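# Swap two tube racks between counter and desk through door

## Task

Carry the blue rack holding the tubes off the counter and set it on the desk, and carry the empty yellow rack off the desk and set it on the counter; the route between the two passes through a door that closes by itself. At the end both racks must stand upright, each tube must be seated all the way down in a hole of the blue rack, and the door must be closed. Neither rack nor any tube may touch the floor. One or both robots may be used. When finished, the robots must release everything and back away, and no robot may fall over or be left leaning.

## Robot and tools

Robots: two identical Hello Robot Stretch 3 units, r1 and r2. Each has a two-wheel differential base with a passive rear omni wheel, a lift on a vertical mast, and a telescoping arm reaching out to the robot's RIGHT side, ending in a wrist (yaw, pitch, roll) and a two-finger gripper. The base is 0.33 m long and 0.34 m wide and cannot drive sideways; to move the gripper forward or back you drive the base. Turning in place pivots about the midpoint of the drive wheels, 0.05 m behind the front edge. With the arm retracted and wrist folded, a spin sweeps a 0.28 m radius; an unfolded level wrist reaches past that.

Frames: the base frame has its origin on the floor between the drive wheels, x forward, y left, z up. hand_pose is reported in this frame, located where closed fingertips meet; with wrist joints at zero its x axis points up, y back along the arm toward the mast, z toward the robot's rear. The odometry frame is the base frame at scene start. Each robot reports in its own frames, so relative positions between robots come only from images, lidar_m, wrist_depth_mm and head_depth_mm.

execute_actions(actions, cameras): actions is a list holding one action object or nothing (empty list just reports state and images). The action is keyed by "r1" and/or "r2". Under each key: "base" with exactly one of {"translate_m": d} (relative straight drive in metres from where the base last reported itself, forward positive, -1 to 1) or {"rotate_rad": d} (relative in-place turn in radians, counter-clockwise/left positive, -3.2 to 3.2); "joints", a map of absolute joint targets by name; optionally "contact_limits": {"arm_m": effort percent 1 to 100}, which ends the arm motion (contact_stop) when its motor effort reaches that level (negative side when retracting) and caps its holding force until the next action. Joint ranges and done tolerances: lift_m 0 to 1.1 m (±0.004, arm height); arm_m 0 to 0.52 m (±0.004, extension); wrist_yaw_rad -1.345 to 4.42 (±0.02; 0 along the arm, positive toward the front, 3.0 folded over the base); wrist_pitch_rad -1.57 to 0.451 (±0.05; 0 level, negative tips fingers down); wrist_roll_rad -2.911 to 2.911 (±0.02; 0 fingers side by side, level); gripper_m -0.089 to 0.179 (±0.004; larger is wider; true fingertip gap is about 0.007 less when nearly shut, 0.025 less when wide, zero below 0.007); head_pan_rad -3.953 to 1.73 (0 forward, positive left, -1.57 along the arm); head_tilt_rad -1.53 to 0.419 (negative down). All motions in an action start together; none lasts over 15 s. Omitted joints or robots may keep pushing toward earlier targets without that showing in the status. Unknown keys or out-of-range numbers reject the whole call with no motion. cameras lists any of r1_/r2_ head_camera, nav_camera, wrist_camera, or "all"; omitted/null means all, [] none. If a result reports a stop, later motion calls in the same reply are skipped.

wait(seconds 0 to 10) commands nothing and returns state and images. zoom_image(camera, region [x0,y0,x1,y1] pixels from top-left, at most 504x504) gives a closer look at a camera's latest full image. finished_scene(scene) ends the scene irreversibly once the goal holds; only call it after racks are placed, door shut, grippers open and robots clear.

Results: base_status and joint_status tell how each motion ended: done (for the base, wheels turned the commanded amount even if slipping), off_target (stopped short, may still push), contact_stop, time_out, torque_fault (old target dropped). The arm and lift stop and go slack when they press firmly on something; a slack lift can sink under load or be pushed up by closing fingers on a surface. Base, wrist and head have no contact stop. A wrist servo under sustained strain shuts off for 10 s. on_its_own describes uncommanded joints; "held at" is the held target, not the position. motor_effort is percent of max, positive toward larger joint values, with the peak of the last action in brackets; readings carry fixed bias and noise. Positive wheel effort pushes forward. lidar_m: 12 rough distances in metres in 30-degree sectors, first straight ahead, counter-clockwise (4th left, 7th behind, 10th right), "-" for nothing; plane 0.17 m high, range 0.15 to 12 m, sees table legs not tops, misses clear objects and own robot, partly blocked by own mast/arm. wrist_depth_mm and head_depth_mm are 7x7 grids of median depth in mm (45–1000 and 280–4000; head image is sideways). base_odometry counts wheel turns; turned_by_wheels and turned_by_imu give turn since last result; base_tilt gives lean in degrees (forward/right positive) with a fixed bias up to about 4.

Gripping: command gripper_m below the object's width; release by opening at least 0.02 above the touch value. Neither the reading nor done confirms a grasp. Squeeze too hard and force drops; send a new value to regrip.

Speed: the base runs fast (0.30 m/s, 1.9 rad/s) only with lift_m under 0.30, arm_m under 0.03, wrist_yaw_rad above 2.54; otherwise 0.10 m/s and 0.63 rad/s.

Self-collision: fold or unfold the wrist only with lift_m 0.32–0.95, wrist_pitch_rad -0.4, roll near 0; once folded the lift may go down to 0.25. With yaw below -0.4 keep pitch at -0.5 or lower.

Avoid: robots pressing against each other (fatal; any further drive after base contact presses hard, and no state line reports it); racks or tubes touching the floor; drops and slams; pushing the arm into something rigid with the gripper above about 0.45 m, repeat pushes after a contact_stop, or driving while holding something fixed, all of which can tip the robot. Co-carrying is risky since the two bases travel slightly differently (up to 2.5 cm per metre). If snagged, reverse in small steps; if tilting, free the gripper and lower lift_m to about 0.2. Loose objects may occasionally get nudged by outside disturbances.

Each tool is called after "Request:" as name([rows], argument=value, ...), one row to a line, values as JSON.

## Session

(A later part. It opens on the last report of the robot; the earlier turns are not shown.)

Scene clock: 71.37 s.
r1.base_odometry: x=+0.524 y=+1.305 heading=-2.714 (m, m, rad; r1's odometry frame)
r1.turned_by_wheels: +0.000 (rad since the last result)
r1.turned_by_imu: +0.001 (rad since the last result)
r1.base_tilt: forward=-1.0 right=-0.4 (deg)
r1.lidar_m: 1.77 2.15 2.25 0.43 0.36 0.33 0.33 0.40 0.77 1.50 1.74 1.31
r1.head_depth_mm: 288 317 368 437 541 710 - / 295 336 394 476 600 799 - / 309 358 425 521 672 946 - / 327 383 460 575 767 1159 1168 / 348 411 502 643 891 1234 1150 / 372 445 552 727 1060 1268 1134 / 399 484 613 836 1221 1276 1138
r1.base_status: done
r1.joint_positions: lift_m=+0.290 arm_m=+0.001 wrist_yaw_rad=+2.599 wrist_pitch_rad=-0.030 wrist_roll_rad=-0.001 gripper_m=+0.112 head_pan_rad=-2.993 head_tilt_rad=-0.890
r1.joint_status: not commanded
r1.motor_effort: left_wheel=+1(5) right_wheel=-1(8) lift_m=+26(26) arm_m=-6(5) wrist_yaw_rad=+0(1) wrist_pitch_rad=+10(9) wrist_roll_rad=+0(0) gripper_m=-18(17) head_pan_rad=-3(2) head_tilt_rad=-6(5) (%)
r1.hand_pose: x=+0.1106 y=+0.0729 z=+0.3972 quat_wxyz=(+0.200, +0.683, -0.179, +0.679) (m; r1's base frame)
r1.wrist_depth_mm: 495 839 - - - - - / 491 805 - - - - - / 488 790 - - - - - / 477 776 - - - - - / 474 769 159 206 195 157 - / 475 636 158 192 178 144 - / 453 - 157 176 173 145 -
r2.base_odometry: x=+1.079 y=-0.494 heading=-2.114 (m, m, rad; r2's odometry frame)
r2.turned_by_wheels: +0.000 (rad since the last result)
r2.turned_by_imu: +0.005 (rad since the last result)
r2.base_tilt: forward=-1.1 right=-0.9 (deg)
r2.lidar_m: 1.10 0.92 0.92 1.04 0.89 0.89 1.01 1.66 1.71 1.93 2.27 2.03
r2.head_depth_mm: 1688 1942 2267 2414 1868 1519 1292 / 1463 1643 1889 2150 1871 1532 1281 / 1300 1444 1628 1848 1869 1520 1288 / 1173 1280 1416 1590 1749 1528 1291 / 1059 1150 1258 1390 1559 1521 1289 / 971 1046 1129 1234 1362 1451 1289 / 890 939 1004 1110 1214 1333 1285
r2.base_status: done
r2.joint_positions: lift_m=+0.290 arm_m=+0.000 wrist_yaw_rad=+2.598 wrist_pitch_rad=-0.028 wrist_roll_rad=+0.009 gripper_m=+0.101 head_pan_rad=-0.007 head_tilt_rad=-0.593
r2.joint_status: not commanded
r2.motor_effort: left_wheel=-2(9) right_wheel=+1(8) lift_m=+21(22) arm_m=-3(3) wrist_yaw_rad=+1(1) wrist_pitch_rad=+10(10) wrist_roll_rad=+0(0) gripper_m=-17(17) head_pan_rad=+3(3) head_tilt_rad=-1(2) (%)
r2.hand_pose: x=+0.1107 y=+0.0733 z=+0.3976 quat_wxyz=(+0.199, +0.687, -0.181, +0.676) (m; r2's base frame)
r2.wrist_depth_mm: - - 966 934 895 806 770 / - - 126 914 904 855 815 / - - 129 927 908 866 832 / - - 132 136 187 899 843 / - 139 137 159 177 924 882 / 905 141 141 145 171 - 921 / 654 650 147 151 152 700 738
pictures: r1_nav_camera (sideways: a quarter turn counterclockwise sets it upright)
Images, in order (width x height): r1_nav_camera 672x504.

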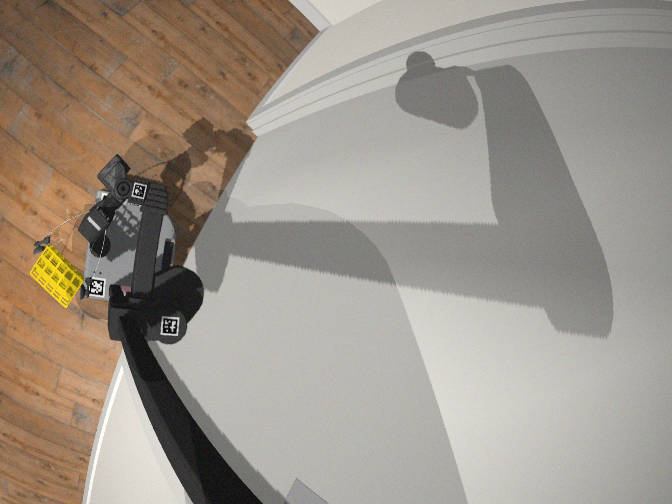

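Request:
execute_actions([
  {"r1":{"base":{"translate_m":-1.0},"joints":{"wrist_yaw_rad":2.45,"head_pan_rad":-2.2,"head_tilt_rad":-1.0}}},
], cameras=["r1_nav_camera","r2_nav_camera","r2_head_camera"])

Scene clock: 82.77 s.
r1.base_odometry: x=+1.434 y=+1.720 heading=-2.714 (m, m, rad; r1's odometry frame)
r1.turned_by_wheels: +0.000 (rad since the last result)
r1.turned_by_imu: +0.000 (rad since the last result)
r1.base_tilt: forward=-1.0 right=-0.4 (deg)
r1.lidar_m: 2.28 0.84 1.33 1.11 2.27 2.05 0.32 0.24 0.23 0.24 0.33 2.39
r1.head_depth_mm: - - 303 374 535 944 - / - - 299 369 524 832 - / - - 296 363 514 788 - / - - 297 359 504 769 - / - - 294 353 494 758 1107 / - - 291 349 485 796 1116 / - - 292 344 476 775 1128
r1.base_status: done
r1.joint_positions: lift_m=+0.290 arm_m=+0.001 wrist_yaw_rad=+2.450 wrist_pitch_rad=-0.029 wrist_roll_rad=-0.001 gripper_m=+0.112 head_pan_rad=-2.206 head_tilt_rad=-0.990
r1.joint_status: all done
r1.motor_effort: left_wheel=-3(32) right_wheel=+0(22) lift_m=+28(29) arm_m=-5(5) wrist_yaw_rad=-1(2) wrist_pitch_rad=+9(10) wrist_roll_rad=+0(0) gripper_m=-17(18) head_pan_rad=+2(28) head_tilt_rad=-5(18) (%)
r1.hand_pose: x=+0.1416 y=+0.0511 z=+0.3975 quat_wxyz=(+0.250, +0.668, -0.230, +0.662) (m; r1's base frame)
r1.wrist_depth_mm: - - - - 902 - - / - - - - 931 - - / - - - - 938 - - / - - - - 880 - - / - - 159 210 196 157 - / 938 - 157 193 177 143 - / 881 - 157 175 174 145 -
r2.base_odometry: x=+1.079 y=-0.494 heading=-2.114 (m, m, rad; r2's odometry frame)
r2.turned_by_wheels: +0.000 (rad since the last result)
r2.turned_by_imu: +0.003 (rad since the last result)
r2.base_tilt: forward=-1.2 right=-0.9 (deg)
r2.lidar_m: 1.58 0.92 0.92 1.04 0.89 0.89 1.00 1.67 1.71 1.93 1.26 1.00
r2.head_depth_mm: 1277 1363 1458 1564 1550 1368 1286 / 1393 1498 1631 1765 1698 1527 1285 / 2382 2574 2777 2104 1866 1521 1286 / 2580 2866 3030 2406 1864 1519 1288 / 2846 3143 3256 2404 1859 1517 1291 / 3038 3316 3283 2390 1850 1514 1283 / 2985 3277 3394 2407 1708 1327 1287
r2.base_status: not commanded
r2.joint_positions: lift_m=+0.290 arm_m=+0.000 wrist_yaw_rad=+2.598 wrist_pitch_rad=-0.028 wrist_roll_rad=+0.009 gripper_m=+0.101 head_pan_rad=-0.007 head_tilt_rad=-0.593
r2.joint_status: not commanded
r2.motor_effort: left_wheel=-2(2) right_wheel=+2(1) lift_m=+22(21) arm_m=-3(3) wrist_yaw_rad=+1(1) wrist_pitch_rad=+10(10) wrist_roll_rad=+0(1) gripper_m=-17(17) head_pan_rad=+4(3) head_tilt_rad=-2(2) (%)
r2.hand_pose: x=+0.1107 y=+0.0733 z=+0.3976 quat_wxyz=(+0.199, +0.687, -0.181, +0.676) (m; r2's base frame)
r2.wrist_depth_mm: - - 947 914 860 816 - / - - 126 929 887 857 - / - - 129 971 907 888 - / - - 131 137 188 883 - / - 139 136 158 177 940 - / 879 142 141 145 171 - 982 / 667 663 148 149 152 708 729
pictures: r1_nav_camera (sideways: a quarter turn counterclockwise sets it upright), r2_head_camera (sideways: a quarter turn clockwise sets it upright), r2_nav_camera (sideways: a quarter turn counterclockwise sets it upright)
Images, in order (width x height): r1_nav_camera 672x504, r2_head_camera 896x504, r2_nav_camera 672x504.

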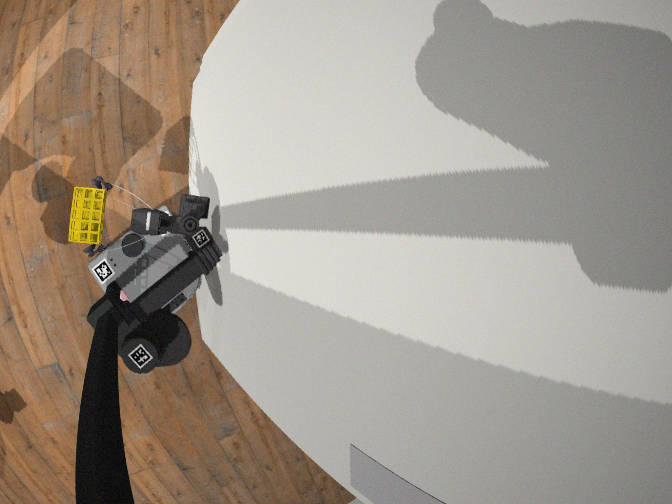

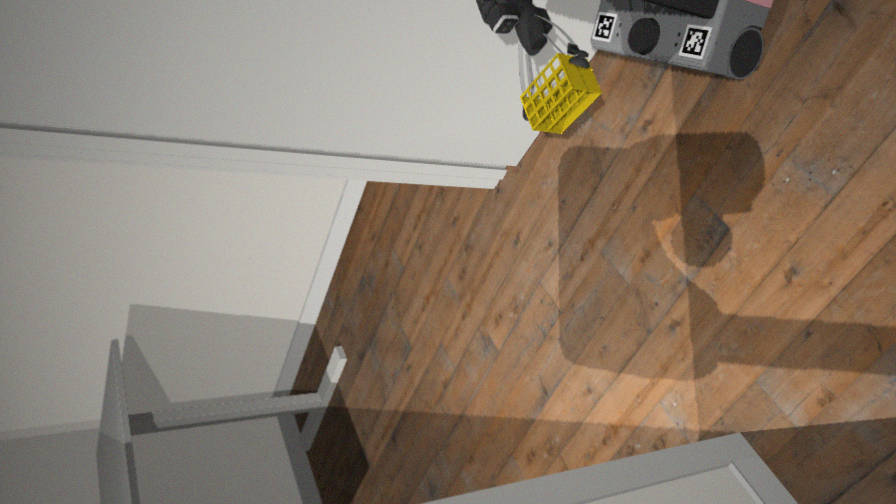

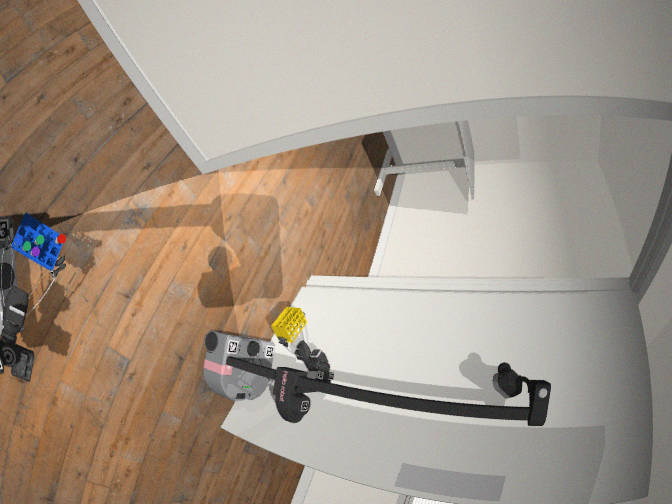

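Request:
execute_actions([
  {"r1":{"base":{"rotate_rad":2.69},"joints":{"wrist_yaw_rad":2.0,"head_pan_rad":1.2,"head_tilt_rad":-1.0}}},
], cameras=["r1_nav_camera","r2_nav_camera"])

Scene clock: 89.93 s.
r1.base_odometry: x=+1.434 y=+1.720 heading=-0.025 (m, m, rad; r1's odometry frame)
r1.turned_by_wheels: +2.690 (rad since the last result)
r1.turned_by_imu: +2.711 (rad since the last result)
r1.base_tilt: forward=-1.0 right=-0.3 (deg)
r1.lidar_m: 2.05 0.22 0.18 0.17 0.19 0.30 2.38 2.28 0.84 1.53 1.10 2.21
r1.head_depth_mm: - - - 305 417 790 772 / - - - 300 395 711 1101 / - - - 294 374 646 1097 / - - - - 356 593 - / - - - - 339 536 - / - - - - 327 460 - / - - - - 318 - 887
r1.base_status: done
r1.joint_positions: lift_m=+0.290 arm_m=+0.001 wrist_yaw_rad=+2.000 wrist_pitch_rad=-0.028 wrist_roll_rad=-0.001 gripper_m=+0.112 head_pan_rad=+1.196 head_tilt_rad=-0.991
r1.joint_status: all done
r1.motor_effort: left_wheel=-2(22) right_wheel=+3(10) lift_m=+29(28) arm_m=-3(5) wrist_yaw_rad=+0(3) wrist_pitch_rad=+9(9) wrist_roll_rad=+0(0) gripper_m=-17(17) head_pan_rad=+1(30) head_tilt_rad=-5(6) (%)
r1.hand_pose: x=+0.2110 y=-0.0394 z=+0.3976 quat_wxyz=(+0.391, +0.600, -0.373, +0.590) (m; r1's base frame)
r1.wrist_depth_mm: 218 254 323 - - - - / 220 257 327 - - - - / 220 259 329 - - - - / 222 262 321 - - - - / 223 264 158 209 195 157 - / 224 251 158 194 177 143 - / 226 - 156 176 173 145 -
r2.base_odometry: x=+1.079 y=-0.494 heading=-2.114 (m, m, rad; r2's odometry frame)
r2.turned_by_wheels: +0.000 (rad since the last result)
r2.turned_by_imu: +0.002 (rad since the last result)
r2.base_tilt: forward=-1.2 right=-0.8 (deg)
r2.lidar_m: 1.55 0.92 0.92 1.04 0.89 0.89 1.00 1.67 1.71 1.93 1.19 1.11
r2.head_depth_mm: 1251 1327 1422 1389 1444 1419 1294 / 1393 1485 1603 1730 1495 1430 1295 / 2405 2565 2762 2094 1858 1522 1294 / 2584 2863 3072 2417 1860 1513 1287 / 2848 3130 3207 2400 1871 1523 1277 / 3017 3306 3247 2402 1861 1522 1287 / 2986 3262 3333 2405 1700 1333 1284
r2.base_status: not commanded
r2.joint_positions: lift_m=+0.290 arm_m=+0.000 wrist_yaw_rad=+2.598 wrist_pitch_rad=-0.028 wrist_roll_rad=+0.009 gripper_m=+0.101 head_pan_rad=-0.007 head_tilt_rad=-0.593
r2.joint_status: not commanded
r2.motor_effort: left_wheel=-2(2) right_wheel=+2(1) lift_m=+21(21) arm_m=-3(3) wrist_yaw_rad=+1(0) wrist_pitch_rad=+10(10) wrist_roll_rad=+0(0) gripper_m=-17(17) head_pan_rad=+4(3) head_tilt_rad=-2(2) (%)
r2.hand_pose: x=+0.1107 y=+0.0733 z=+0.3976 quat_wxyz=(+0.199, +0.687, -0.181, +0.676) (m; r2's base frame)
r2.wrist_depth_mm: - - - 939 869 823 - / - - 126 936 873 827 - / - - 129 950 907 874 - / - - 132 137 188 924 - / - 139 136 160 176 950 - / 863 141 141 145 172 - 952 / 653 671 147 149 152 712 742
pictures: r1_nav_camera (sideways: a quarter turn counterclockwise sets it upright), r2_nav_camera (sideways: a quarter turn counterclockwise sets it upright)
Images, in order (width x height): r1_nav_camera 672x504, r2_nav_camera 672x504.

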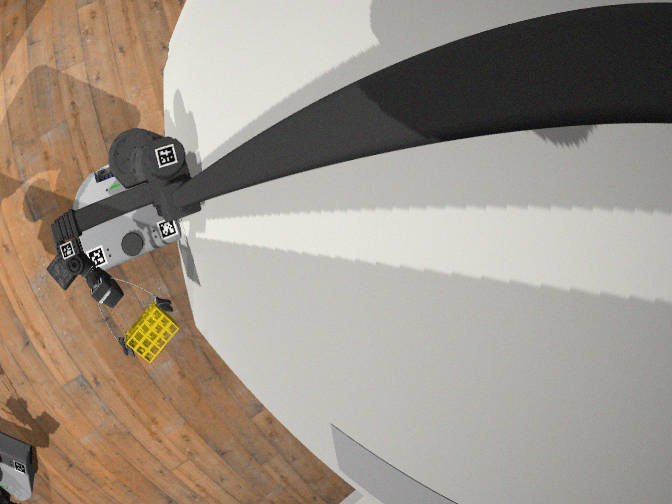

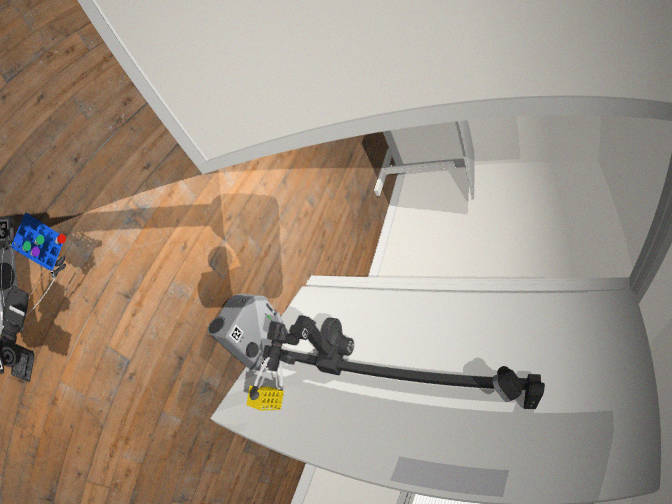

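Request:
execute_actions([
  {"r1":{"base":{"translate_m":0.35},"joints":{"head_pan_rad":1.6}},"r2":{"base":{"translate_m":0.4},"joints":{"head_tilt_rad":-0.9,"head_pan_rad":-0.4}}},
], cameras=["r1_nav_camera","r2_nav_camera"])

Scene clock: 95.30 s.
r1.base_odometry: x=+1.784 y=+1.711 heading=-0.025 (m, m, rad; r1's odometry frame)
r1.turned_by_wheels: +0.000 (rad since the last result)
r1.turned_by_imu: +0.000 (rad since the last result)
r1.base_tilt: forward=-0.9 right=-0.4 (deg)
r1.lidar_m: 1.70 1.72 0.18 0.17 0.19 0.28 2.62 1.08 0.78 0.76 1.95 1.84
r1.head_depth_mm: - - 1607 1482 1325 1192 1093 / - - - - 1265 1201 1095 / - - - - 344 593 1087 / - - - - 362 582 - / - - - 292 353 - - / - - - - - 773 - / - - - - 502 828 1135
r1.base_status: done
r1.joint_positions: lift_m=+0.290 arm_m=+0.001 wrist_yaw_rad=+2.000 wrist_pitch_rad=-0.028 wrist_roll_rad=-0.001 gripper_m=+0.112 head_pan_rad=+1.593 head_tilt_rad=-0.991
r1.joint_status: all done
r1.motor_effort: left_wheel=+0(8) right_wheel=+2(8) lift_m=+29(28) arm_m=-3(3) wrist_yaw_rad=+0(0) wrist_pitch_rad=+9(9) wrist_roll_rad=+0(0) gripper_m=-18(18) head_pan_rad=+2(18) head_tilt_rad=-5(4) (%)
r1.hand_pose: x=+0.2110 y=-0.0394 z=+0.3976 quat_wxyz=(+0.391, +0.600, -0.373, +0.590) (m; r1's base frame)
r1.wrist_depth_mm: - - - - - - - / - - - - - - - / - - - - - - - / - - - - - - - / - - 159 210 195 157 - / - - 157 193 177 144 - / 873 - 157 176 174 144 -
r2.base_odometry: x=+0.872 y=-0.836 heading=-2.114 (m, m, rad; r2's odometry frame)
r2.turned_by_wheels: +0.000 (rad since the last result)
r2.turned_by_imu: +0.004 (rad since the last result)
r2.base_tilt: forward=-1.2 right=-0.9 (deg)
r2.lidar_m: 1.27 0.65 0.65 0.74 1.21 1.18 1.34 1.99 1.98 2.24 0.77 0.99
r2.head_depth_mm: 868 968 1106 1247 1250 1209 1149 / 916 1035 1188 1399 1335 1261 1144 / 963 1099 1276 1532 1453 1281 1140 / 1025 1176 1381 1609 1454 1279 1146 / 1091 1267 1507 1685 1452 1280 1140 / 1188 1421 1851 1684 1449 1282 1142 / 2120 2378 1998 1686 1449 1277 1144
r2.base_status: done
r2.joint_positions: lift_m=+0.290 arm_m=+0.000 wrist_yaw_rad=+2.598 wrist_pitch_rad=-0.028 wrist_roll_rad=+0.009 gripper_m=+0.101 head_pan_rad=-0.393 head_tilt_rad=-0.889
r2.joint_status: all done
r2.motor_effort: left_wheel=-2(9) right_wheel=+1(8) lift_m=+21(21) arm_m=-3(3) wrist_yaw_rad=+1(1) wrist_pitch_rad=+10(10) wrist_roll_rad=+0(0) gripper_m=-17(17) head_pan_rad=-3(32) head_tilt_rad=-4(20) (%)
r2.hand_pose: x=+0.1107 y=+0.0733 z=+0.3976 quat_wxyz=(+0.199, +0.687, -0.181, +0.676) (m; r2's base frame)
r2.wrist_depth_mm: 797 746 693 648 610 - - / 821 761 126 654 634 - - / 866 793 129 675 632 - - / 931 823 131 137 186 - - / 927 138 137 157 176 - - / 894 142 141 144 171 - 984 / 663 652 148 149 153 719 722
pictures: r1_nav_camera (sideways: a quarter turn counterclockwise sets it upright), r2_nav_camera (sideways: a quarter turn counterclockwise sets it upright)
Images, in order (width x height): r1_nav_camera 672x504, r2_nav_camera 672x504.

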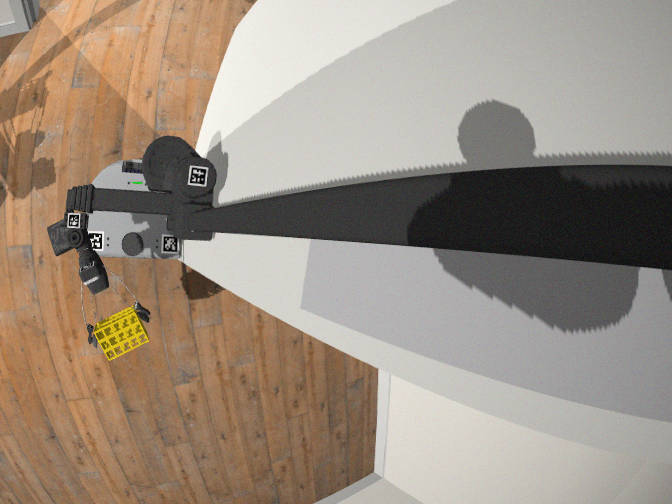

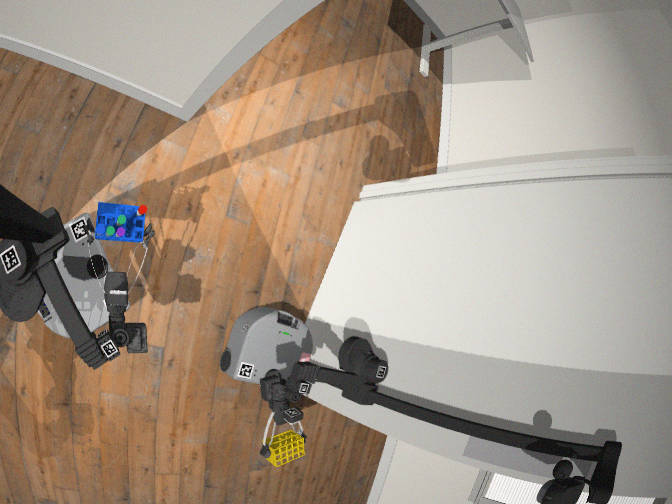

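Request:
execute_actions([
  {"r1":{"base":{"translate_m":0.08}},"r2":{"base":{"translate_m":0.82},"joints":{"head_pan_rad":0.0}}},
], cameras=["r1_nav_camera","r2_nav_camera"])

Scene clock: 100.47 s.
r1.base_odometry: x=+1.864 y=+1.709 heading=-0.025 (m, m, rad; r1's odometry frame)
r1.turned_by_wheels: +0.000 (rad since the last result)
r1.turned_by_imu: +0.001 (rad since the last result)
r1.base_tilt: forward=-1.0 right=-0.4 (deg)
r1.lidar_m: 1.62 1.64 1.30 0.17 0.18 0.27 0.87 0.87 1.26 1.91 1.94 1.76
r1.head_depth_mm: 1178 1397 1614 1469 1317 1196 1094 / 1173 1394 1619 1480 1330 1205 1092 / 1164 1384 1627 1487 1340 1209 1103 / 1157 1372 1612 1467 465 666 - / 1151 - - - 336 - - / - - - - - 729 - / - - - - 473 783 1139
r1.base_status: done
r1.joint_positions: lift_m=+0.290 arm_m=+0.001 wrist_yaw_rad=+2.000 wrist_pitch_rad=-0.028 wrist_roll_rad=-0.001 gripper_m=+0.112 head_pan_rad=+1.593 head_tilt_rad=-0.991
r1.joint_status: not commanded
r1.motor_effort: left_wheel=-1(5) right_wheel=+1(4) lift_m=+29(29) arm_m=-3(3) wrist_yaw_rad=+0(0) wrist_pitch_rad=+9(9) wrist_roll_rad=+0(0) gripper_m=-17(18) head_pan_rad=+2(3) head_tilt_rad=-5(4) (%)
r1.hand_pose: x=+0.2110 y=-0.0394 z=+0.3976 quat_wxyz=(+0.391, +0.600, -0.373, +0.590) (m; r1's base frame)
r1.wrist_depth_mm: - - - - - - - / - - - - - - - / - - - - - - - / - - - - - - - / - - 159 209 195 156 - / - - 157 194 177 143 - / 881 - 157 176 173 145 -
r2.base_odometry: x=+0.448 y=-1.538 heading=-2.114 (m, m, rad; r2's odometry frame)
r2.turned_by_wheels: +0.000 (rad since the last result)
r2.turned_by_imu: +0.006 (rad since the last result)
r2.base_tilt: forward=-1.2 right=-0.9 (deg)
r2.lidar_m: 1.54 2.05 1.80 2.54 0.46 1.88 2.03 2.54 0.78 0.54 0.50 0.51
r2.head_depth_mm: 1315 1469 1596 800 899 1011 1129 / 1412 1592 1816 1691 1379 1244 1144 / 1531 1747 1927 1681 1447 1283 1141 / 1669 1913 2000 1689 1453 1283 1143 / 1821 2101 1993 1683 1458 1276 1144 / 2010 2308 1999 1685 1455 1278 1141 / 2221 2238 2012 1682 1455 1281 1140
r2.base_status: done
r2.joint_positions: lift_m=+0.290 arm_m=+0.000 wrist_yaw_rad=+2.598 wrist_pitch_rad=-0.028 wrist_roll_rad=+0.009 gripper_m=+0.101 head_pan_rad=-0.007 head_tilt_rad=-0.890
r2.joint_status: all done
r2.motor_effort: left_wheel=-2(10) right_wheel=+1(8) lift_m=+22(22) arm_m=-3(3) wrist_yaw_rad=+1(1) wrist_pitch_rad=+10(10) wrist_roll_rad=+1(0) gripper_m=-17(17) head_pan_rad=+3(32) head_tilt_rad=-3(3) (%)
r2.hand_pose: x=+0.1107 y=+0.0733 z=+0.3976 quat_wxyz=(+0.199, +0.687, -0.181, +0.676) (m; r2's base frame)
r2.wrist_depth_mm: - - - - - - - / - - 126 - - - - / - - 129 - - - - / - - 131 137 185 - - / - 139 136 158 176 - - / 869 141 141 145 172 - 964 / 651 662 148 149 152 708 732
pictures: r1_nav_camera (sideways: a quarter turn counterclockwise sets it upright), r2_nav_camera (sideways: a quarter turn counterclockwise sets it upright)
Images, in order (width x height): r1_nav_camera 672x504, r2_nav_camera 672x504.

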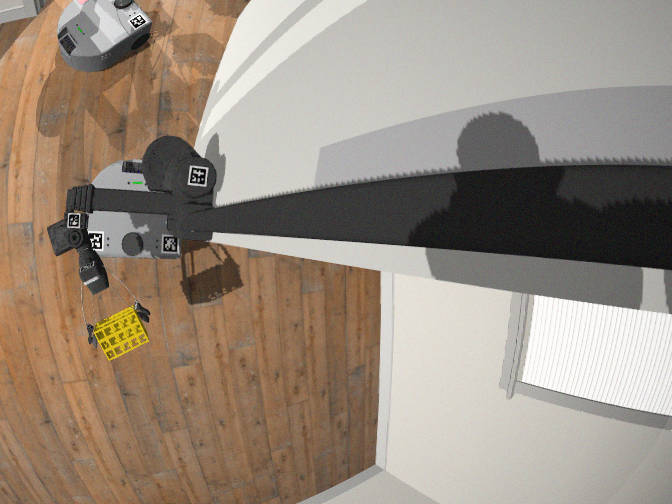

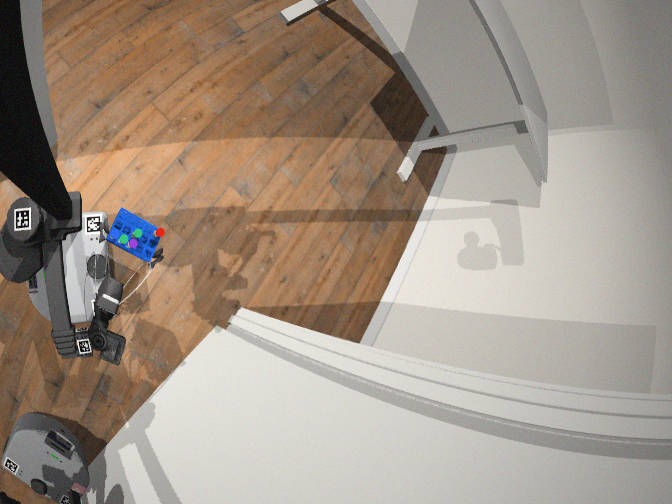

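Request:
execute_actions([
  {"r1":{"base":{"rotate_rad":-0.93},"joints":{"wrist_yaw_rad":2.6,"head_pan_rad":-2.9,"head_tilt_rad":-0.9}},"r2":{"base":{"rotate_rad":0.77}}},
], cameras=["r1_nav_camera","r2_nav_camera"])

Scene clock: 104.17 s.
r1.base_odometry: x=+1.864 y=+1.709 heading=-0.955 (m, m, rad; r1's odometry frame)
r1.turned_by_wheels: -0.930 (rad since the last result)
r1.turned_by_imu: -0.934 (rad since the last result)
r1.base_tilt: forward=-0.9 right=-0.4 (deg)
r1.lidar_m: 1.99 1.68 1.62 1.69 1.25 0.26 0.28 0.43 0.87 0.86 1.41 1.91
r1.head_depth_mm: 286 307 348 402 478 585 - / 304 345 400 473 578 732 - / 342 396 469 573 734 1030 - / 392 464 564 724 1007 1229 - / 459 558 714 986 1365 1255 1155 / 551 702 967 1533 1427 1262 1127 / 692 947 1869 1641 1431 1229 1136
r1.base_status: done
r1.joint_positions: lift_m=+0.290 arm_m=+0.001 wrist_yaw_rad=+2.598 wrist_pitch_rad=-0.028 wrist_roll_rad=-0.001 gripper_m=+0.112 head_pan_rad=-2.893 head_tilt_rad=-0.901
r1.joint_status: all done
r1.motor_effort: left_wheel=+0(20) right_wheel=-4(17) lift_m=+29(29) arm_m=-3(3) wrist_yaw_rad=+1(2) wrist_pitch_rad=+9(9) wrist_roll_rad=+0(0) gripper_m=-17(17) head_pan_rad=-3(27) head_tilt_rad=+1(12) (%)
r1.hand_pose: x=+0.1108 y=+0.0731 z=+0.3976 quat_wxyz=(+0.200, +0.683, -0.180, +0.679) (m; r1's base frame)
r1.wrist_depth_mm: - - - - - - - / - - - - - - - / - - - - - - - / - - - - - - - / - - 159 209 195 157 - / - - 157 194 177 144 - / 881 - 157 176 173 145 -
r2.base_odometry: x=+0.448 y=-1.538 heading=-1.344 (m, m, rad; r2's odometry frame)
r2.turned_by_wheels: +0.770 (rad since the last result)
r2.turned_by_imu: +0.771 (rad since the last result)
r2.base_tilt: forward=-1.2 right=-0.9 (deg)
r2.lidar_m: 1.80 2.29 0.45 0.44 2.11 2.41 0.88 0.69 0.53 0.52 0.60 1.83
r2.head_depth_mm: 2097 2314 1997 1681 1454 1284 1145 / 2090 2311 2007 1688 1447 1272 1144 / 2066 2306 2015 1684 1451 1277 1141 / 2048 2297 1994 1675 1448 1285 1145 / 2044 2291 1999 1684 1455 1282 1138 / 1982 2229 2006 1680 1449 1280 1141 / 2009 2245 2012 1684 1448 1269 1144
r2.base_status: done
r2.joint_positions: lift_m=+0.290 arm_m=+0.000 wrist_yaw_rad=+2.598 wrist_pitch_rad=-0.028 wrist_roll_rad=+0.009 gripper_m=+0.101 head_pan_rad=-0.007 head_tilt_rad=-0.890
r2.joint_status: not commanded
r2.motor_effort: left_wheel=-2(10) right_wheel=+2(9) lift_m=+22(22) arm_m=-3(3) wrist_yaw_rad=+1(0) wrist_pitch_rad=+10(10) wrist_roll_rad=+0(1) gripper_m=-17(17) head_pan_rad=+3(4) head_tilt_rad=-4(4) (%)
r2.hand_pose: x=+0.1107 y=+0.0733 z=+0.3976 quat_wxyz=(+0.199, +0.687, -0.181, +0.676) (m; r2's base frame)
r2.wrist_depth_mm: - 672 474 - - - - / - 774 125 - - - - / - 884 129 - - - - / - - 132 137 187 - - / - 139 137 158 175 - - / 890 142 142 145 172 - 995 / 653 629 148 150 153 715 722
pictures: r1_nav_camera (sideways: a quarter turn counterclockwise sets it upright), r2_nav_camera (sideways: a quarter turn counterclockwise sets it upright)
Images, in order (width x height): r1_nav_camera 672x504, r2_nav_camera 672x504.

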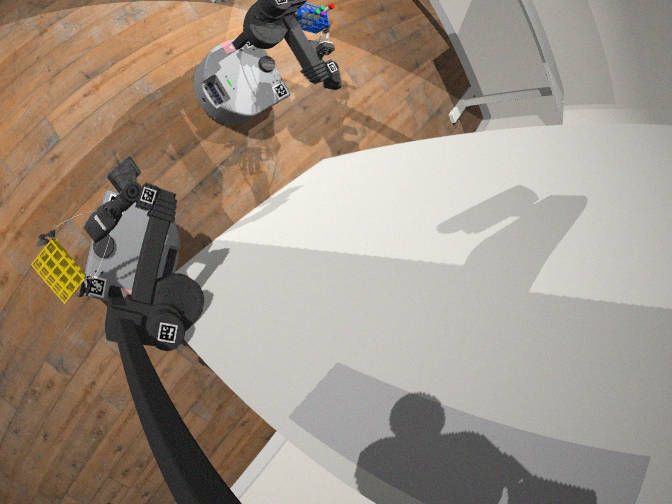

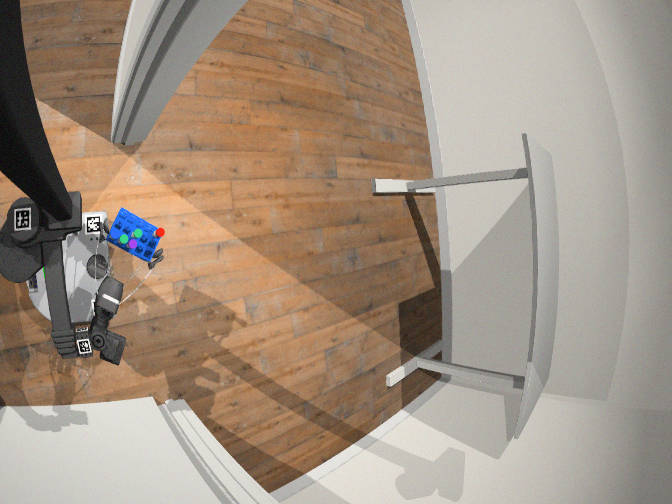

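Request:
execute_actions([
  {"r1":{"base":{"translate_m":1.0},"joints":{"head_tilt_rad":-0.6}},"r2":{"base":{"translate_m":0.95}}},
], cameras=["r1_nav_camera","r2_nav_camera"])

Scene clock: 109.70 s.
r1.base_odometry: x=+2.442 y=+0.893 heading=-0.954 (m, m, rad; r1's odometry frame)
r1.turned_by_wheels: +0.000 (rad since the last result)
r1.turned_by_imu: +0.000 (rad since the last result)
r1.base_tilt: forward=-0.9 right=-0.4 (deg)
r1.lidar_m: 1.10 1.16 1.12 1.16 1.60 2.07 2.11 1.55 1.49 1.55 1.09 1.06
r1.head_depth_mm: 2034 2233 2381 2146 1709 1436 1219 / 2067 2288 2543 2171 1722 1440 1219 / 1876 2084 2359 2179 1731 1446 1234 / 1715 1882 2095 2182 1752 1454 1236 / 1582 1727 1901 2063 1749 1460 1240 / 1469 1591 1742 1915 1768 1471 1247 / 1374 1487 1607 1759 1770 1466 1254
r1.base_status: done
r1.joint_positions: lift_m=+0.290 arm_m=+0.001 wrist_yaw_rad=+2.599 wrist_pitch_rad=-0.028 wrist_roll_rad=-0.001 gripper_m=+0.112 head_pan_rad=-2.893 head_tilt_rad=-0.605
r1.joint_status: all done
r1.motor_effort: left_wheel=+2(8) right_wheel=-1(3) lift_m=+29(29) arm_m=-4(3) wrist_yaw_rad=+1(1) wrist_pitch_rad=+9(9) wrist_roll_rad=+0(0) gripper_m=-18(17) head_pan_rad=-3(2) head_tilt_rad=+2(23) (%)
r1.hand_pose: x=+0.1106 y=+0.0731 z=+0.3976 quat_wxyz=(+0.200, +0.683, -0.180, +0.679) (m; r1's base frame)
r1.wrist_depth_mm: - - - - - - - / - - - - - - - / - - - - - - - / - - - - - - - / - - 159 208 195 157 - / - - 158 194 177 144 - / 870 - 156 176 174 145 -
r2.base_odometry: x=+0.661 y=-2.464 heading=-1.344 (m, m, rad; r2's odometry frame)
r2.turned_by_wheels: +0.000 (rad since the last result)
r2.turned_by_imu: +0.007 (rad since the last result)
r2.base_tilt: forward=-1.1 right=-0.8 (deg)
r2.lidar_m: 1.30 0.88 1.75 2.47 1.11 0.85 0.80 0.82 0.99 1.31 1.27 1.27
r2.head_depth_mm: 825 637 1622 1685 1455 1273 1147 / 825 638 1605 1688 1450 1284 1143 / 827 635 1593 1682 1456 1277 1148 / 824 636 1572 1690 1457 1276 1145 / 826 635 1557 1681 1455 1278 1141 / 823 635 1551 1644 1412 1265 1145 / 823 634 1001 1567 1455 1276 1143
r2.base_status: done
r2.joint_positions: lift_m=+0.290 arm_m=+0.000 wrist_yaw_rad=+2.599 wrist_pitch_rad=-0.028 wrist_roll_rad=+0.009 gripper_m=+0.101 head_pan_rad=-0.007 head_tilt_rad=-0.890
r2.joint_status: not commanded
r2.motor_effort: left_wheel=-2(8) right_wheel=+1(8) lift_m=+22(21) arm_m=-3(3) wrist_yaw_rad=+1(0) wrist_pitch_rad=+10(10) wrist_roll_rad=+0(1) gripper_m=-17(17) head_pan_rad=+4(3) head_tilt_rad=-4(3) (%)
r2.hand_pose: x=+0.1107 y=+0.0733 z=+0.3976 quat_wxyz=(+0.199, +0.687, -0.181, +0.676) (m; r2's base frame)
r2.wrist_depth_mm: - - - - - - 937 / - - 125 - - - 960 / - - 128 - - - 979 / - - 131 136 187 - - / - 139 137 157 177 788 - / 886 141 141 145 171 - 969 / 675 659 148 149 153 706 718
pictures: r1_nav_camera (sideways: a quarter turn counterclockwise sets it upright), r2_nav_camera (sideways: a quarter turn counterclockwise sets it upright)
Images, in order (width x height): r1_nav_camera 672x504, r2_nav_camera 672x504.

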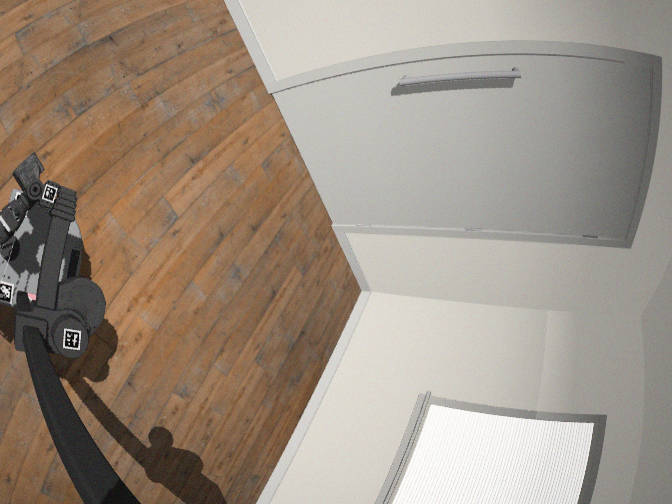

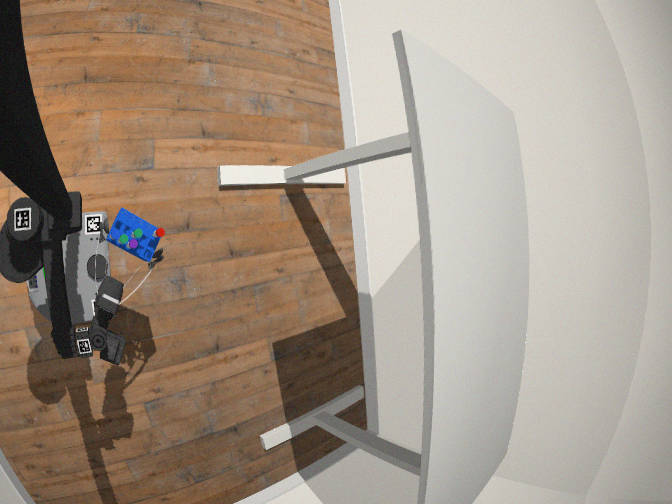

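Request:
execute_actions([
  {"r1":{"base":{"translate_m":0.55},"joints":{"lift_m":0.91,"wrist_yaw_rad":1.6,"head_pan_rad":-1.6,"head_tilt_rad":-0.6}},"r2":{"base":{"rotate_rad":1.6},"joints":{"lift_m":0.94,"wrist_yaw_rad":0.5,"head_pan_rad":-1.6,"head_tilt_rad":-0.6}}},
], cameras=["r1_nav_camera","r2_nav_camera","r2_wrist_camera"])

Scene clock: 117.17 s.
r1.base_odometry: x=+2.760 y=+0.444 heading=-0.954 (m, m, rad; r1's odometry frame)
r1.turned_by_wheels: +0.000 (rad since the last result)
r1.turned_by_imu: +0.001 (rad since the last result)
r1.base_tilt: forward=-1.0 right=-0.4 (deg)
r1.lidar_m: 0.61 0.85 0.84 0.88 1.20 2.54 2.50 1.84 1.76 0.83 0.61 0.59
r1.head_depth_mm: 1519 1675 1816 1992 1710 - - / 1589 1750 1946 2093 1725 - - / 1674 1827 2022 2119 1713 - - / 1773 1893 1107 1247 1400 1454 1262 / 1702 1740 976 1042 1147 1307 1306 / 1516 1523 913 900 972 1056 - / 1353 1383 927 766 844 901 -
r1.base_status: done
r1.joint_positions: lift_m=+0.910 arm_m=+0.001 wrist_yaw_rad=+1.602 wrist_pitch_rad=-0.028 wrist_roll_rad=-0.001 gripper_m=+0.112 head_pan_rad=-1.607 head_tilt_rad=-0.605
r1.joint_status: all done
r1.motor_effort: left_wheel=+1(9) right_wheel=-1(5) lift_m=+39(44) arm_m=-3(3) wrist_yaw_rad=-1(3) wrist_pitch_rad=+9(9) wrist_roll_rad=+0(0) gripper_m=-17(18) head_pan_rad=+2(30) head_tilt_rad=+1(2) (%)
r1.hand_pose: x=+0.2340 y=-0.1377 z=+1.0171 quat_wxyz=(+0.500, +0.514, -0.484, +0.501) (m; r1's base frame)
r1.wrist_depth_mm: 770 928 - - - 946 827 / 762 934 - - - 939 844 / 773 929 - - - 960 852 / 777 952 - - - 966 866 / 786 919 159 209 195 157 611 / 787 906 157 194 176 143 403 / 795 - 157 176 174 145 -
r2.base_odometry: x=+0.661 y=-2.464 heading=+0.255 (m, m, rad; r2's odometry frame)
r2.turned_by_wheels: +1.600 (rad since the last result)
r2.turned_by_imu: +1.607 (rad since the last result)
r2.base_tilt: forward=-1.2 right=-0.9 (deg)
r2.lidar_m: 2.46 1.07 0.84 0.80 0.83 1.01 1.31 1.27 1.29 1.30 0.88 1.78
r2.head_depth_mm: 1123 1212 877 628 1690 - - / 1105 1206 877 627 1706 - - / 1107 1198 877 627 1682 1616 - / 1097 1189 877 628 1675 - - / 1092 1179 875 642 - - 1222 / 1083 1174 877 424 422 1300 1261 / 1081 1162 875 348 384 1428 1271
r2.base_status: done
r2.joint_positions: lift_m=+0.940 arm_m=+0.000 wrist_yaw_rad=+0.502 wrist_pitch_rad=-0.028 wrist_roll_rad=+0.009 gripper_m=+0.101 head_pan_rad=-1.593 head_tilt_rad=-0.606
r2.joint_status: all done
r2.motor_effort: left_wheel=-1(9) right_wheel=+1(7) lift_m=+28(28) arm_m=-3(3) wrist_yaw_rad=-2(2) wrist_pitch_rad=+10(11) wrist_roll_rad=+1(1) gripper_m=-17(17) head_pan_rad=-4(46) head_tilt_rad=+3(20) (%)
r2.hand_pose: x=+0.1015 y=-0.3694 z=+1.0472 quat_wxyz=(+0.685, +0.186, -0.685, +0.165) (m; r2's base frame)
r2.wrist_depth_mm: - - - - - 882 789 / - - 125 - - 893 821 / - - 129 - - 912 829 / - - 132 136 186 887 824 / - 139 136 158 176 484 499 / - 141 141 145 171 - 329 / - - 148 150 153 260 252
pictures: r1_nav_camera (sideways: a quarter turn counterclockwise sets it upright), r2_nav_camera (sideways: a quarter turn counterclockwise sets it upright), r2_wrist_camera
Images, in order (width x height): r1_nav_camera 672x504, r2_nav_camera 672x504, r2_wrist_camera 644x364.

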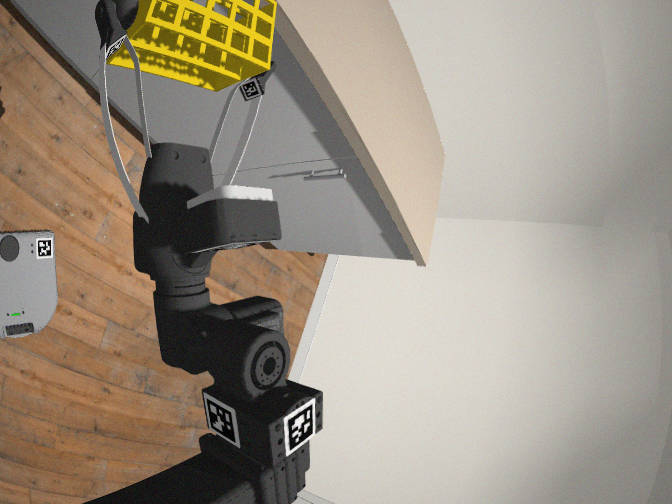

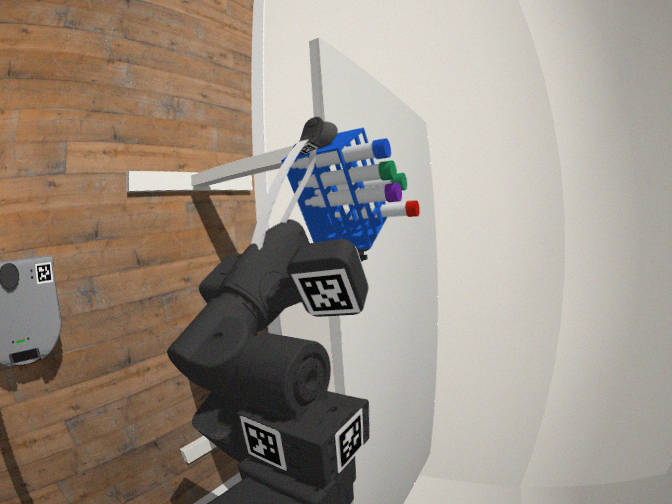

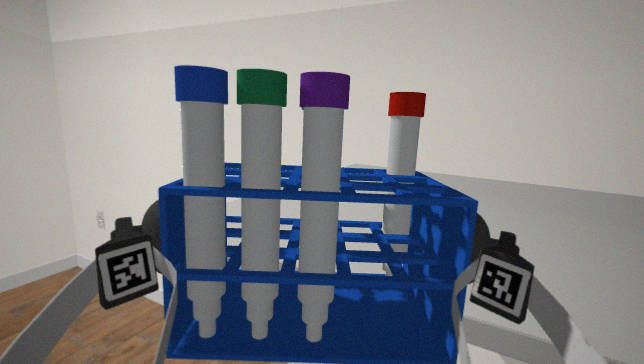

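Request:
execute_actions([
  {"r1":{"base":{"rotate_rad":1.04},"joints":{"wrist_yaw_rad":0.0,"arm_m":0.34,"lift_m":0.895,"wrist_pitch_rad":-0.07}},"r2":{"joints":{"lift_m":0.915,"wrist_yaw_rad":0.0,"arm_m":0.34}}},
], cameras=["r1_head_camera","r1_wrist_camera","r2_head_camera","r2_wrist_camera"])

Scene clock: 121.57 s.
r1.base_odometry: x=+2.760 y=+0.444 heading=+0.086 (m, m, rad; r1's odometry frame)
r1.turned_by_wheels: +1.040 (rad since the last result)
r1.turned_by_imu: +1.054 (rad since the last result)
r1.base_tilt: forward=-1.0 right=-0.3 (deg)
r1.lidar_m: 0.84 0.88 1.20 2.54 2.50 1.83 1.77 0.83 0.61 0.59 0.61 0.84
r1.head_depth_mm: 1006 1091 963 - 764 894 1151 / 1008 1093 - 659 760 895 1150 / 1010 1105 - 659 763 897 1153 / 1015 1113 778 682 755 903 1163 / 1015 1122 898 689 769 907 1169 / 1018 1124 915 697 770 910 1172 / 1015 1129 925 701 775 914 1180
r1.base_status: done
r1.joint_positions: lift_m=+0.895 arm_m=+0.340 wrist_yaw_rad=+0.001 wrist_pitch_rad=-0.095 wrist_roll_rad=-0.001 gripper_m=+0.112 head_pan_rad=-1.607 head_tilt_rad=-0.605
r1.joint_status: all done
r1.motor_effort: left_wheel=+0(5) right_wheel=+0(5) lift_m=+26(31) arm_m=+5(6) wrist_yaw_rad=-1(2) wrist_pitch_rad=+8(9) wrist_roll_rad=+0(0) gripper_m=-18(18) head_pan_rad=+2(2) head_tilt_rad=+2(3) (%)
r1.hand_pose: x=-0.0213 y=-0.7374 z=+0.9856 quat_wxyz=(+0.707, +0.034, -0.706, -0.034) (m; r1's base frame)
r1.wrist_depth_mm: 622 615 604 593 588 570 574 / 646 629 623 614 600 594 591 / 667 650 640 626 622 616 601 / 676 671 659 653 647 628 620 / 507 498 159 209 195 157 436 / 339 348 158 194 176 143 305 / 256 - 157 176 173 144 -
r2.base_odometry: x=+0.661 y=-2.464 heading=+0.255 (m, m, rad; r2's odometry frame)
r2.turned_by_wheels: +0.000 (rad since the last result)
r2.turned_by_imu: +0.001 (rad since the last result)
r2.base_tilt: forward=-1.2 right=-0.9 (deg)
r2.lidar_m: 2.45 1.08 0.84 0.80 0.83 1.01 1.31 1.27 1.29 1.30 0.88 1.79
r2.head_depth_mm: 1116 1209 933 - 1725 1470 1280 / 1114 1199 1054 603 1695 1511 1276 / 1105 1190 - 580 1691 1504 1286 / 1096 1186 716 581 1685 1505 1279 / 1093 1174 749 628 1676 1512 1280 / 1088 1174 877 627 1648 1434 1273 / 1079 1165 875 624 1101 1436 1277
r2.base_status: not commanded
r2.joint_positions: lift_m=+0.915 arm_m=+0.340 wrist_yaw_rad=+0.001 wrist_pitch_rad=-0.029 wrist_roll_rad=+0.009 gripper_m=+0.101 head_pan_rad=-1.593 head_tilt_rad=-0.606
r2.joint_status: all done
r2.motor_effort: left_wheel=-2(2) right_wheel=+1(1) lift_m=+21(24) arm_m=+3(2) wrist_yaw_rad=-1(4) wrist_pitch_rad=+11(11) wrist_roll_rad=+1(0) gripper_m=-17(17) head_pan_rad=-4(4) head_tilt_rad=+3(3) (%)
r2.hand_pose: x=-0.0212 y=-0.7401 z=+1.0224 quat_wxyz=(+0.704, +0.011, -0.710, -0.010) (m; r2's base frame)
r2.wrist_depth_mm: 651 655 670 669 667 687 658 / 682 686 126 685 696 711 715 / 725 721 129 715 722 723 739 / 725 589 132 136 188 748 744 / 338 140 136 158 176 404 415 / 257 141 141 144 173 - 281 / 181 189 147 150 152 204 212
pictures: r1_head_camera (sideways: a quarter turn clockwise sets it upright), r1_wrist_camera, r2_head_camera (sideways: a quarter turn clockwise sets it upright), r2_wrist_camera
Images, in order (width x height): r1_head_camera 896x504, r1_wrist_camera 644x364, r2_head_camera 896x504, r2_wrist_camera 644x364.

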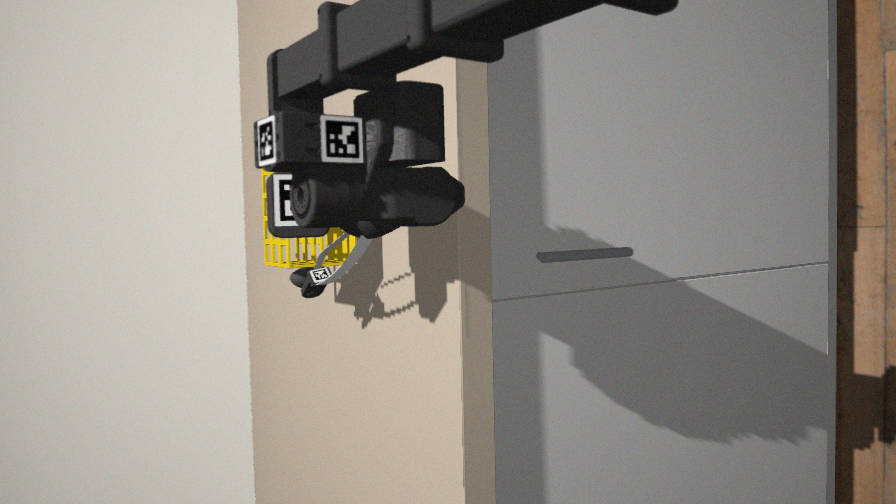

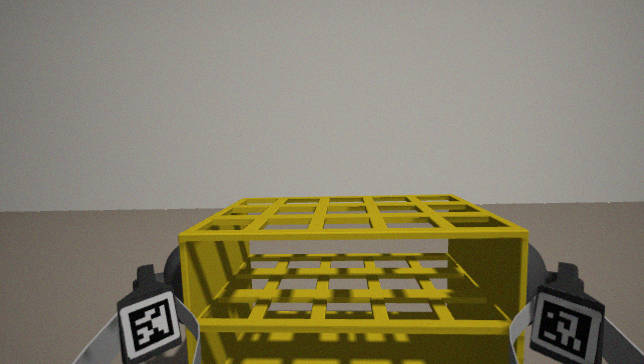

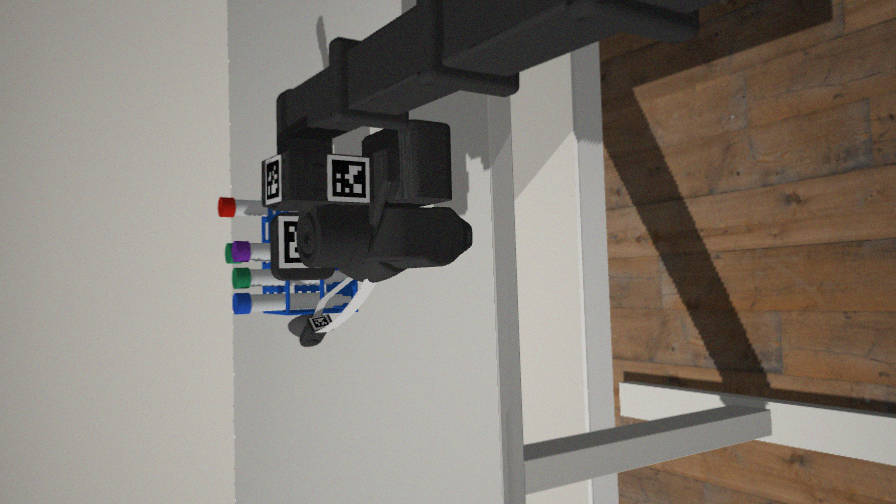

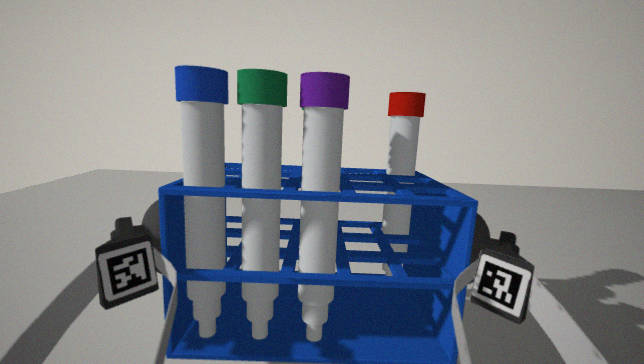

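Request:
execute_actions([
  {"r1":{"joints":{"lift_m":0.858}},"r2":{"joints":{"lift_m":0.886}}},
], cameras=["r1_wrist_camera","r2_wrist_camera"])

Scene clock: 123.23 s.
r1.base_odometry: x=+2.760 y=+0.444 heading=+0.086 (m, m, rad; r1's odometry frame)
r1.turned_by_wheels: +0.000 (rad since the last result)
r1.turned_by_imu: +0.000 (rad since the last result)
r1.base_tilt: forward=-1.0 right=-0.3 (deg)
r1.lidar_m: 0.84 0.87 1.19 2.55 2.50 1.83 1.77 0.82 0.61 0.59 0.61 0.84
r1.head_depth_mm: 1005 1097 906 - 788 904 1145 / 1012 1094 970 - 762 895 1157 / 1009 1109 983 - 762 899 1158 / 1013 1116 920 684 753 900 1168 / 1013 1125 904 691 766 905 1167 / 1017 1127 916 696 770 912 1174 / 1015 1124 928 702 775 915 1176
r1.base_status: not commanded
r1.joint_positions: lift_m=+0.858 arm_m=+0.340 wrist_yaw_rad=+0.001 wrist_pitch_rad=-0.092 wrist_roll_rad=-0.001 gripper_m=+0.112 head_pan_rad=-1.607 head_tilt_rad=-0.605
r1.joint_status: all done
r1.motor_effort: left_wheel=-1(1) right_wheel=+1(0) lift_m=+26(23) arm_m=+5(5) wrist_yaw_rad=-1(1) wrist_pitch_rad=+7(8) wrist_roll_rad=+0(0) gripper_m=-17(17) head_pan_rad=+3(3) head_tilt_rad=+2(2) (%)
r1.hand_pose: x=-0.0213 y=-0.7375 z=+0.9495 quat_wxyz=(+0.707, +0.033, -0.706, -0.032) (m; r1's base frame)
r1.wrist_depth_mm: 622 610 601 598 587 575 568 / 643 637 624 614 616 591 588 / 659 642 643 634 623 615 603 / 675 667 660 632 631 623 610 / 395 384 156 205 195 156 336 / 263 269 158 187 183 143 235 / 198 - 156 174 165 144 -
r2.base_odometry: x=+0.661 y=-2.464 heading=+0.255 (m, m, rad; r2's odometry frame)
r2.turned_by_wheels: +0.000 (rad since the last result)
r2.turned_by_imu: +0.000 (rad since the last result)
r2.base_tilt: forward=-1.2 right=-0.9 (deg)
r2.lidar_m: 2.47 1.07 0.84 0.80 0.83 1.01 1.31 1.26 1.29 1.30 0.88 1.78
r2.head_depth_mm: 1116 1212 878 669 - 1490 1280 / 1110 1201 989 - 1720 1509 1280 / 1101 1194 959 - 1682 1508 1279 / 1098 1187 723 580 1683 1507 1277 / 1091 1178 749 626 1677 1508 1277 / 1082 1174 878 628 1644 1433 1273 / 1079 1167 875 627 1099 1439 1271
r2.base_status: not commanded
r2.joint_positions: lift_m=+0.886 arm_m=+0.340 wrist_yaw_rad=+0.001 wrist_pitch_rad=-0.026 wrist_roll_rad=+0.009 gripper_m=+0.101 head_pan_rad=-1.593 head_tilt_rad=-0.606
r2.joint_status: all done
r2.motor_effort: left_wheel=-2(2) right_wheel=+1(1) lift_m=+21(21) arm_m=+3(3) wrist_yaw_rad=-1(1) wrist_pitch_rad=+10(10) wrist_roll_rad=+0(0) gripper_m=-17(17) head_pan_rad=-3(3) head_tilt_rad=+4(2) (%)
r2.hand_pose: x=-0.0212 y=-0.7401 z=+0.9941 quat_wxyz=(+0.704, +0.010, -0.710, -0.009) (m; r2's base frame)
r2.wrist_depth_mm: 678 665 670 662 671 671 689 / 683 689 122 682 698 718 723 / 700 729 128 716 716 735 735 / 446 463 130 134 187 617 650 / 268 140 136 156 176 316 327 / 202 158 140 145 154 - 223 / 142 150 148 151 153 161 167
pictures: r1_wrist_camera, r2_wrist_camera
Images, in order (width x height): r1_wrist_camera 644x364, r2_wrist_camera 644x364.

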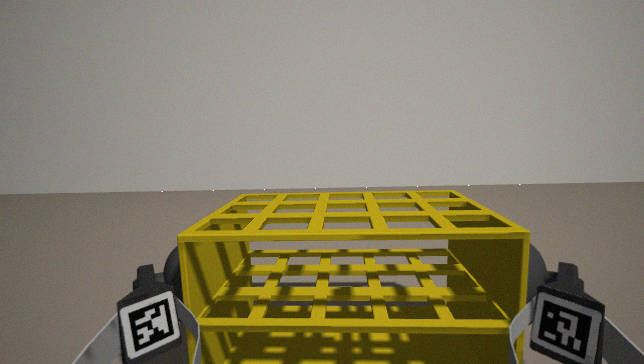

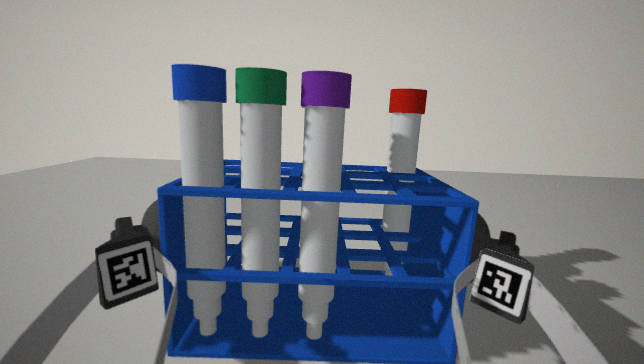

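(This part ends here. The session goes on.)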